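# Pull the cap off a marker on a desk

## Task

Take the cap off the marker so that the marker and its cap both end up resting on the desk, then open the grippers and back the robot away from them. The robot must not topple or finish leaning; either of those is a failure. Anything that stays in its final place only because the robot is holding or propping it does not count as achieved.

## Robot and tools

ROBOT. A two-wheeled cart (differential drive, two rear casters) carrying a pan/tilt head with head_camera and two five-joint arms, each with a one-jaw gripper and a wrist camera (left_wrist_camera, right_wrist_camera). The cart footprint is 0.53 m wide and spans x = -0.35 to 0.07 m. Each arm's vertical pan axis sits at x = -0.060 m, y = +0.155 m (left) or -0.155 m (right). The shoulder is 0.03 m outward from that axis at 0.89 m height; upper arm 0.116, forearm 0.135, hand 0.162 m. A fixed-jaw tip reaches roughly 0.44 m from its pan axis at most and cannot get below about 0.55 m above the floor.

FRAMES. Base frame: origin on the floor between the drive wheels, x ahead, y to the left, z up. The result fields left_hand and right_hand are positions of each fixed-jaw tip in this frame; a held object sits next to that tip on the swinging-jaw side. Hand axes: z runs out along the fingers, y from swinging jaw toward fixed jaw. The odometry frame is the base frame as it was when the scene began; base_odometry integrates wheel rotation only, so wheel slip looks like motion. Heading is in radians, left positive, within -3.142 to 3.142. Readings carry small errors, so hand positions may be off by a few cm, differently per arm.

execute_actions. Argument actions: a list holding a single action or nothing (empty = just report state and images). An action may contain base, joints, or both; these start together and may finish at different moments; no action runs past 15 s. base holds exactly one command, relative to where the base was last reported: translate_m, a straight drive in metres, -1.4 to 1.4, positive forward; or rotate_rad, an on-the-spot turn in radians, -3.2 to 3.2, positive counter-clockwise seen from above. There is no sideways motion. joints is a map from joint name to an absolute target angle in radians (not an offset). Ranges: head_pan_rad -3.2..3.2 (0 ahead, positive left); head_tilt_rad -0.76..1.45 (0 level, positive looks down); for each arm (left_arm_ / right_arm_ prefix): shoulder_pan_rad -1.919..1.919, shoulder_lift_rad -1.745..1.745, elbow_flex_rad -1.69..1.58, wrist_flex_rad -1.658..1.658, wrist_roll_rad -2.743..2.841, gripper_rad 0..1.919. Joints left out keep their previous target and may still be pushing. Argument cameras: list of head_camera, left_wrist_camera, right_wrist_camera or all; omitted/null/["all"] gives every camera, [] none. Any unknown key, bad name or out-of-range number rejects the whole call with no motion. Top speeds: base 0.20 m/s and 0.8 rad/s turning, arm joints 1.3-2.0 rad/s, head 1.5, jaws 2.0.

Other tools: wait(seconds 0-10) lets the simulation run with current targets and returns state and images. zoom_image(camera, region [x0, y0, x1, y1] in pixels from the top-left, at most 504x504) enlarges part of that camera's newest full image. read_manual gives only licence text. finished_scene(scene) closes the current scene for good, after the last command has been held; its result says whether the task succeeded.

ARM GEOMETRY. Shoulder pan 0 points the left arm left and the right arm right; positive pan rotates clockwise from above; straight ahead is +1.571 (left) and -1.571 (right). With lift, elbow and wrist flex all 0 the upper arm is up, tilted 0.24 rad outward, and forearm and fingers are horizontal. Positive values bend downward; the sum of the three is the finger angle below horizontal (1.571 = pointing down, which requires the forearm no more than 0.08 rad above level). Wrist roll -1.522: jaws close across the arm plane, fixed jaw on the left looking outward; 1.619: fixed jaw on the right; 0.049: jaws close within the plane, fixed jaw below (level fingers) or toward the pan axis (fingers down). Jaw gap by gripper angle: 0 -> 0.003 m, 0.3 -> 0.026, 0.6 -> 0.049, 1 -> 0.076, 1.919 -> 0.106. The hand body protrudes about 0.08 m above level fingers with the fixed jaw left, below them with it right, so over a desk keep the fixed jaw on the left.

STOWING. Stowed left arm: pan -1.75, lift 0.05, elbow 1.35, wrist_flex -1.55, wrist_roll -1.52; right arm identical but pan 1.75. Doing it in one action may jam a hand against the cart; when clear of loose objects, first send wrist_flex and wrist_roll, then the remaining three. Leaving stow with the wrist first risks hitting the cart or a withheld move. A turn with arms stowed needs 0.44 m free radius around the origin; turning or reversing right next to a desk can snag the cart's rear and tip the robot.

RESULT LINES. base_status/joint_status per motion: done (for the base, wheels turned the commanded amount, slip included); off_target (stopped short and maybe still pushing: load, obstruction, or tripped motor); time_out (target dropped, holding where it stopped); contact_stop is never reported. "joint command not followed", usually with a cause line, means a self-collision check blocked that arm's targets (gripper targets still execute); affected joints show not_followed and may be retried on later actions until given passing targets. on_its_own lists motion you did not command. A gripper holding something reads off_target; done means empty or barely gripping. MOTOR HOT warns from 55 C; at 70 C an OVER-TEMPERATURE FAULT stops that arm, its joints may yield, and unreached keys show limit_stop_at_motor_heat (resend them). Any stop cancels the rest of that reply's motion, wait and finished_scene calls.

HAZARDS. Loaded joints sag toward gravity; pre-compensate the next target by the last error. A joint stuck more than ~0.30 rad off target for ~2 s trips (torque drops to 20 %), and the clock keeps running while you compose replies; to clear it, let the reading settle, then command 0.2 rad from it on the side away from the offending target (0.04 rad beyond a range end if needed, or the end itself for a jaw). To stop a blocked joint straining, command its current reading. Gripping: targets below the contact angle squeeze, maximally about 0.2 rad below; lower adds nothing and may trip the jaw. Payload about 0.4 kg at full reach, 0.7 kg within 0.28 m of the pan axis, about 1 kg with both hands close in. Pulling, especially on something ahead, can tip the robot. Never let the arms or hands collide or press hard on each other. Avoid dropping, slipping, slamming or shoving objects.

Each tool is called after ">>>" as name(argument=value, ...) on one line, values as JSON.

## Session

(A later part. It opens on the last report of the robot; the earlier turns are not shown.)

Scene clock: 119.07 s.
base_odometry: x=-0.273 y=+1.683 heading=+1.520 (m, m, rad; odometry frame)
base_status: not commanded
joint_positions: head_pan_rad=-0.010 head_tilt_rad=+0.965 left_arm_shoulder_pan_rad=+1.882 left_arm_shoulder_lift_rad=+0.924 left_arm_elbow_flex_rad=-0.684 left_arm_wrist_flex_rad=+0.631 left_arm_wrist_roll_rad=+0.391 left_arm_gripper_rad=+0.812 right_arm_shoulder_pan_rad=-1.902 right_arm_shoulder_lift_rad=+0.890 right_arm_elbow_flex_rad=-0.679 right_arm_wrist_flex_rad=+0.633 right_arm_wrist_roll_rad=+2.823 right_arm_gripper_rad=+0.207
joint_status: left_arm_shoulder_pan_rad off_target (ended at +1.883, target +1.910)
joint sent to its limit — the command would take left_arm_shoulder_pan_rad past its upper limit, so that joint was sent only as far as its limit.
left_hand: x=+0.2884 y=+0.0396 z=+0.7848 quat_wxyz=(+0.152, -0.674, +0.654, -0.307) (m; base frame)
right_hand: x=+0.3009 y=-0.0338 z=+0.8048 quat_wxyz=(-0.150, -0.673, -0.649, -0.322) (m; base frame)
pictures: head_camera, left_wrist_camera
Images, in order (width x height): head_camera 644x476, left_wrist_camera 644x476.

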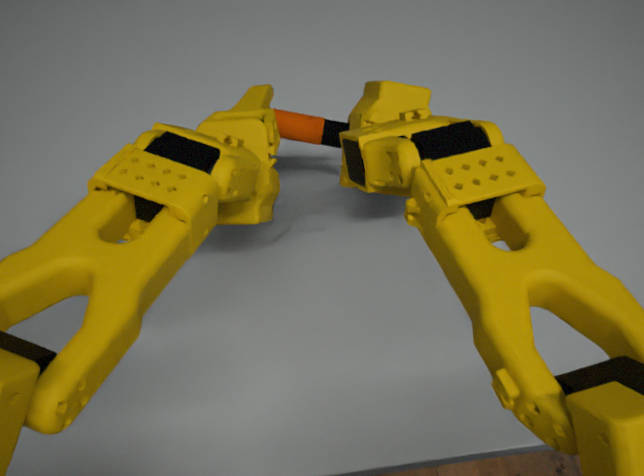

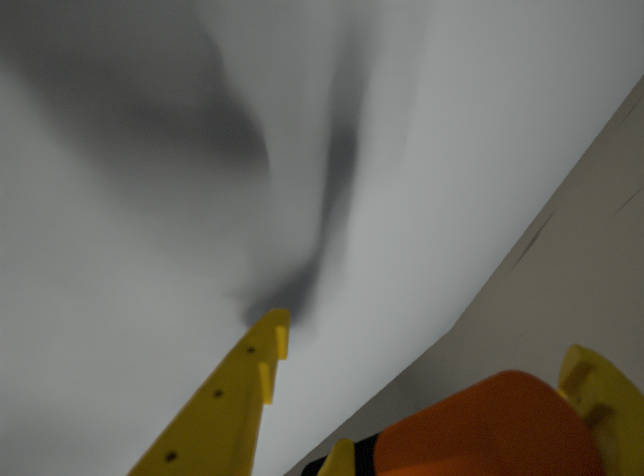

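Cap is between the jaws. Close and pull.

>>> execute_actions(actions=[{"joints":{"left_arm_gripper_rad":0.1}}], cameras=[])

>>> execute_actions(actions=[{"joints":{"left_arm_shoulder_pan_rad":1.7,"right_arm_shoulder_pan_rad":-1.8}}], cameras=["head_camera"])

Scene clock: 123.43 s.
base_odometry: x=-0.273 y=+1.683 heading=+1.520 (m, m, rad; odometry frame)
base_status: not commanded
joint_positions: head_pan_rad=-0.010 head_tilt_rad=+0.965 left_arm_shoulder_pan_rad=+1.882 left_arm_shoulder_lift_rad=+0.920 left_arm_elbow_flex_rad=-0.717 left_arm_wrist_flex_rad=+0.620 left_arm_wrist_roll_rad=+0.392 left_arm_gripper_rad=+0.162 right_arm_shoulder_pan_rad=-1.904 right_arm_shoulder_lift_rad=+0.922 right_arm_elbow_flex_rad=-0.677 right_arm_wrist_flex_rad=+0.633 right_arm_wrist_roll_rad=+2.829 right_arm_gripper_rad=+0.207
joint_status: left_arm_gripper_rad off_target (ended at +0.162, target +0.100)
left_hand: x=+0.2950 y=+0.0375 z=+0.7953 quat_wxyz=(+0.162, -0.669, +0.648, -0.328) (m; base frame)
right_hand: x=+0.2976 y=-0.0343 z=+0.7932 quat_wxyz=(-0.144, -0.675, -0.656, -0.307) (m; base frame)
pictures: none
No camera images: the call's "cameras" was empty. Leave "cameras" out to get every camera's image.

Scene clock: 124.27 s.
base_odometry: x=-0.273 y=+1.683 heading=+1.520 (m, m, rad; odometry frame)
base_status: not commanded
joint_positions: head_pan_rad=-0.010 head_tilt_rad=+0.965 left_arm_shoulder_pan_rad=+1.710 left_arm_shoulder_lift_rad=+0.924 left_arm_elbow_flex_rad=-0.716 left_arm_wrist_flex_rad=+0.620 left_arm_wrist_roll_rad=+0.392 left_arm_gripper_rad=+0.162 right_arm_shoulder_pan_rad=-1.810 right_arm_shoulder_lift_rad=+0.922 right_arm_elbow_flex_rad=-0.679 right_arm_wrist_flex_rad=+0.633 right_arm_wrist_roll_rad=+2.829 right_arm_gripper_rad=+0.207
joint_status: all done
left_hand: x=+0.3092 y=+0.1000 z=+0.7933 quat_wxyz=(+0.188, -0.723, +0.588, -0.310) (m; base frame)
right_hand: x=+0.3075 y=-0.0682 z=+0.7936 quat_wxyz=(-0.159, -0.704, -0.623, -0.301) (m; base frame)
pictures: head_camera
Images, in order (width x height): head_camera 644x476.

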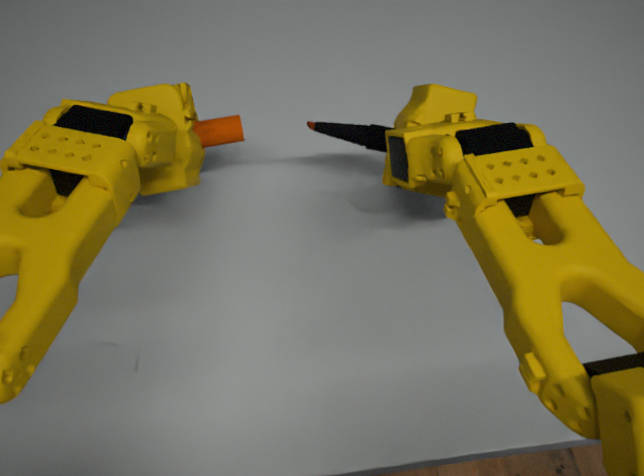

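Lower, release, retreat.

>>> execute_actions(actions=[{"joints":{"left_arm_shoulder_lift_rad":1.06,"right_arm_shoulder_lift_rad":1.07}}], cameras=[])

>>> execute_actions(actions=[{"joints":{"left_arm_gripper_rad":0.9,"right_arm_gripper_rad":0.9}}], cameras=[])

>>> execute_actions(actions=[{"joints":{"left_arm_shoulder_lift_rad":0.4,"right_arm_shoulder_lift_rad":0.4}}], cameras=["head_camera"])

Scene clock: 128.63 s.
base_odometry: x=-0.273 y=+1.683 heading=+1.520 (m, m, rad; odometry frame)
base_status: not commanded
joint_positions: head_pan_rad=-0.010 head_tilt_rad=+0.965 left_arm_shoulder_pan_rad=+1.710 left_arm_shoulder_lift_rad=+1.085 left_arm_elbow_flex_rad=-0.714 left_arm_wrist_flex_rad=+0.620 left_arm_wrist_roll_rad=+0.392 left_arm_gripper_rad=+0.162 right_arm_shoulder_pan_rad=-1.810 right_arm_shoulder_lift_rad=+1.099 right_arm_elbow_flex_rad=-0.685 right_arm_wrist_flex_rad=+0.632 right_arm_wrist_roll_rad=+2.829 right_arm_gripper_rad=+0.207
joint_status: all done
left_hand: x=+0.2885 y=+0.1029 z=+0.7393 quat_wxyz=(+0.148, -0.743, +0.605, -0.244) (m; base frame)
right_hand: x=+0.2865 y=-0.0733 z=+0.7356 quat_wxyz=(-0.121, -0.723, -0.640, -0.230) (m; base frame)
pictures: none
No camera images: the call's "cameras" was empty. Leave "cameras" out to get every camera's image.

Scene clock: 129.60 s.
base_odometry: x=-0.273 y=+1.683 heading=+1.520 (m, m, rad; odometry frame)
base_status: not commanded
joint_positions: head_pan_rad=-0.010 head_tilt_rad=+0.965 left_arm_shoulder_pan_rad=+1.710 left_arm_shoulder_lift_rad=+1.085 left_arm_elbow_flex_rad=-0.714 left_arm_wrist_flex_rad=+0.620 left_arm_wrist_roll_rad=+0.392 left_arm_gripper_rad=+0.887 right_arm_shoulder_pan_rad=-1.810 right_arm_shoulder_lift_rad=+1.099 right_arm_elbow_flex_rad=-0.705 right_arm_wrist_flex_rad=+0.626 right_arm_wrist_roll_rad=+2.829 right_arm_gripper_rad=+0.886
joint_status: all done
left_hand: x=+0.2885 y=+0.1029 z=+0.7393 quat_wxyz=(+0.148, -0.743, +0.605, -0.244) (m; base frame)
right_hand: x=+0.2908 y=-0.0723 z=+0.7404 quat_wxyz=(-0.127, -0.721, -0.638, -0.241) (m; base frame)
pictures: none
No camera images: the call's "cameras" was empty. Leave "cameras" out to get every camera's image.

Scene clock: 130.80 s.
base_odometry: x=-0.273 y=+1.683 heading=+1.520 (m, m, rad; odometry frame)
base_status: not commanded
joint_positions: head_pan_rad=-0.010 head_tilt_rad=+0.965 left_arm_shoulder_pan_rad=+1.710 left_arm_shoulder_lift_rad=+0.450 left_arm_elbow_flex_rad=-0.714 left_arm_wrist_flex_rad=+0.620 left_arm_wrist_roll_rad=+0.392 left_arm_gripper_rad=+0.888 right_arm_shoulder_pan_rad=-1.810 right_arm_shoulder_lift_rad=+0.462 right_arm_elbow_flex_rad=-0.705 right_arm_wrist_flex_rad=+0.626 right_arm_wrist_roll_rad=+2.829 right_arm_gripper_rad=+0.889
joint_status: all done
left_hand: x=+0.3172 y=+0.0989 z=+0.9605 quat_wxyz=(+0.295, -0.637, +0.519, -0.488) (m; base frame)
right_hand: x=+0.3167 y=-0.0660 z=+0.9667 quat_wxyz=(-0.261, -0.621, -0.549, -0.495) (m; base frame)
pictures: head_camera
Images, in order (width x height): head_camera 644x476.

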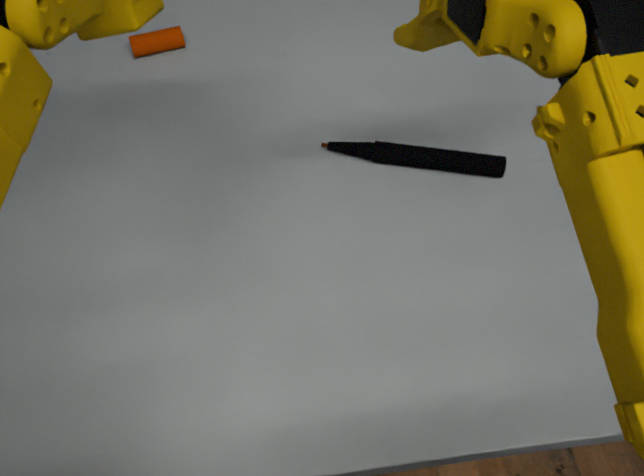

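>>> finished_scene(scene=1)

The scene is finished: the task was done.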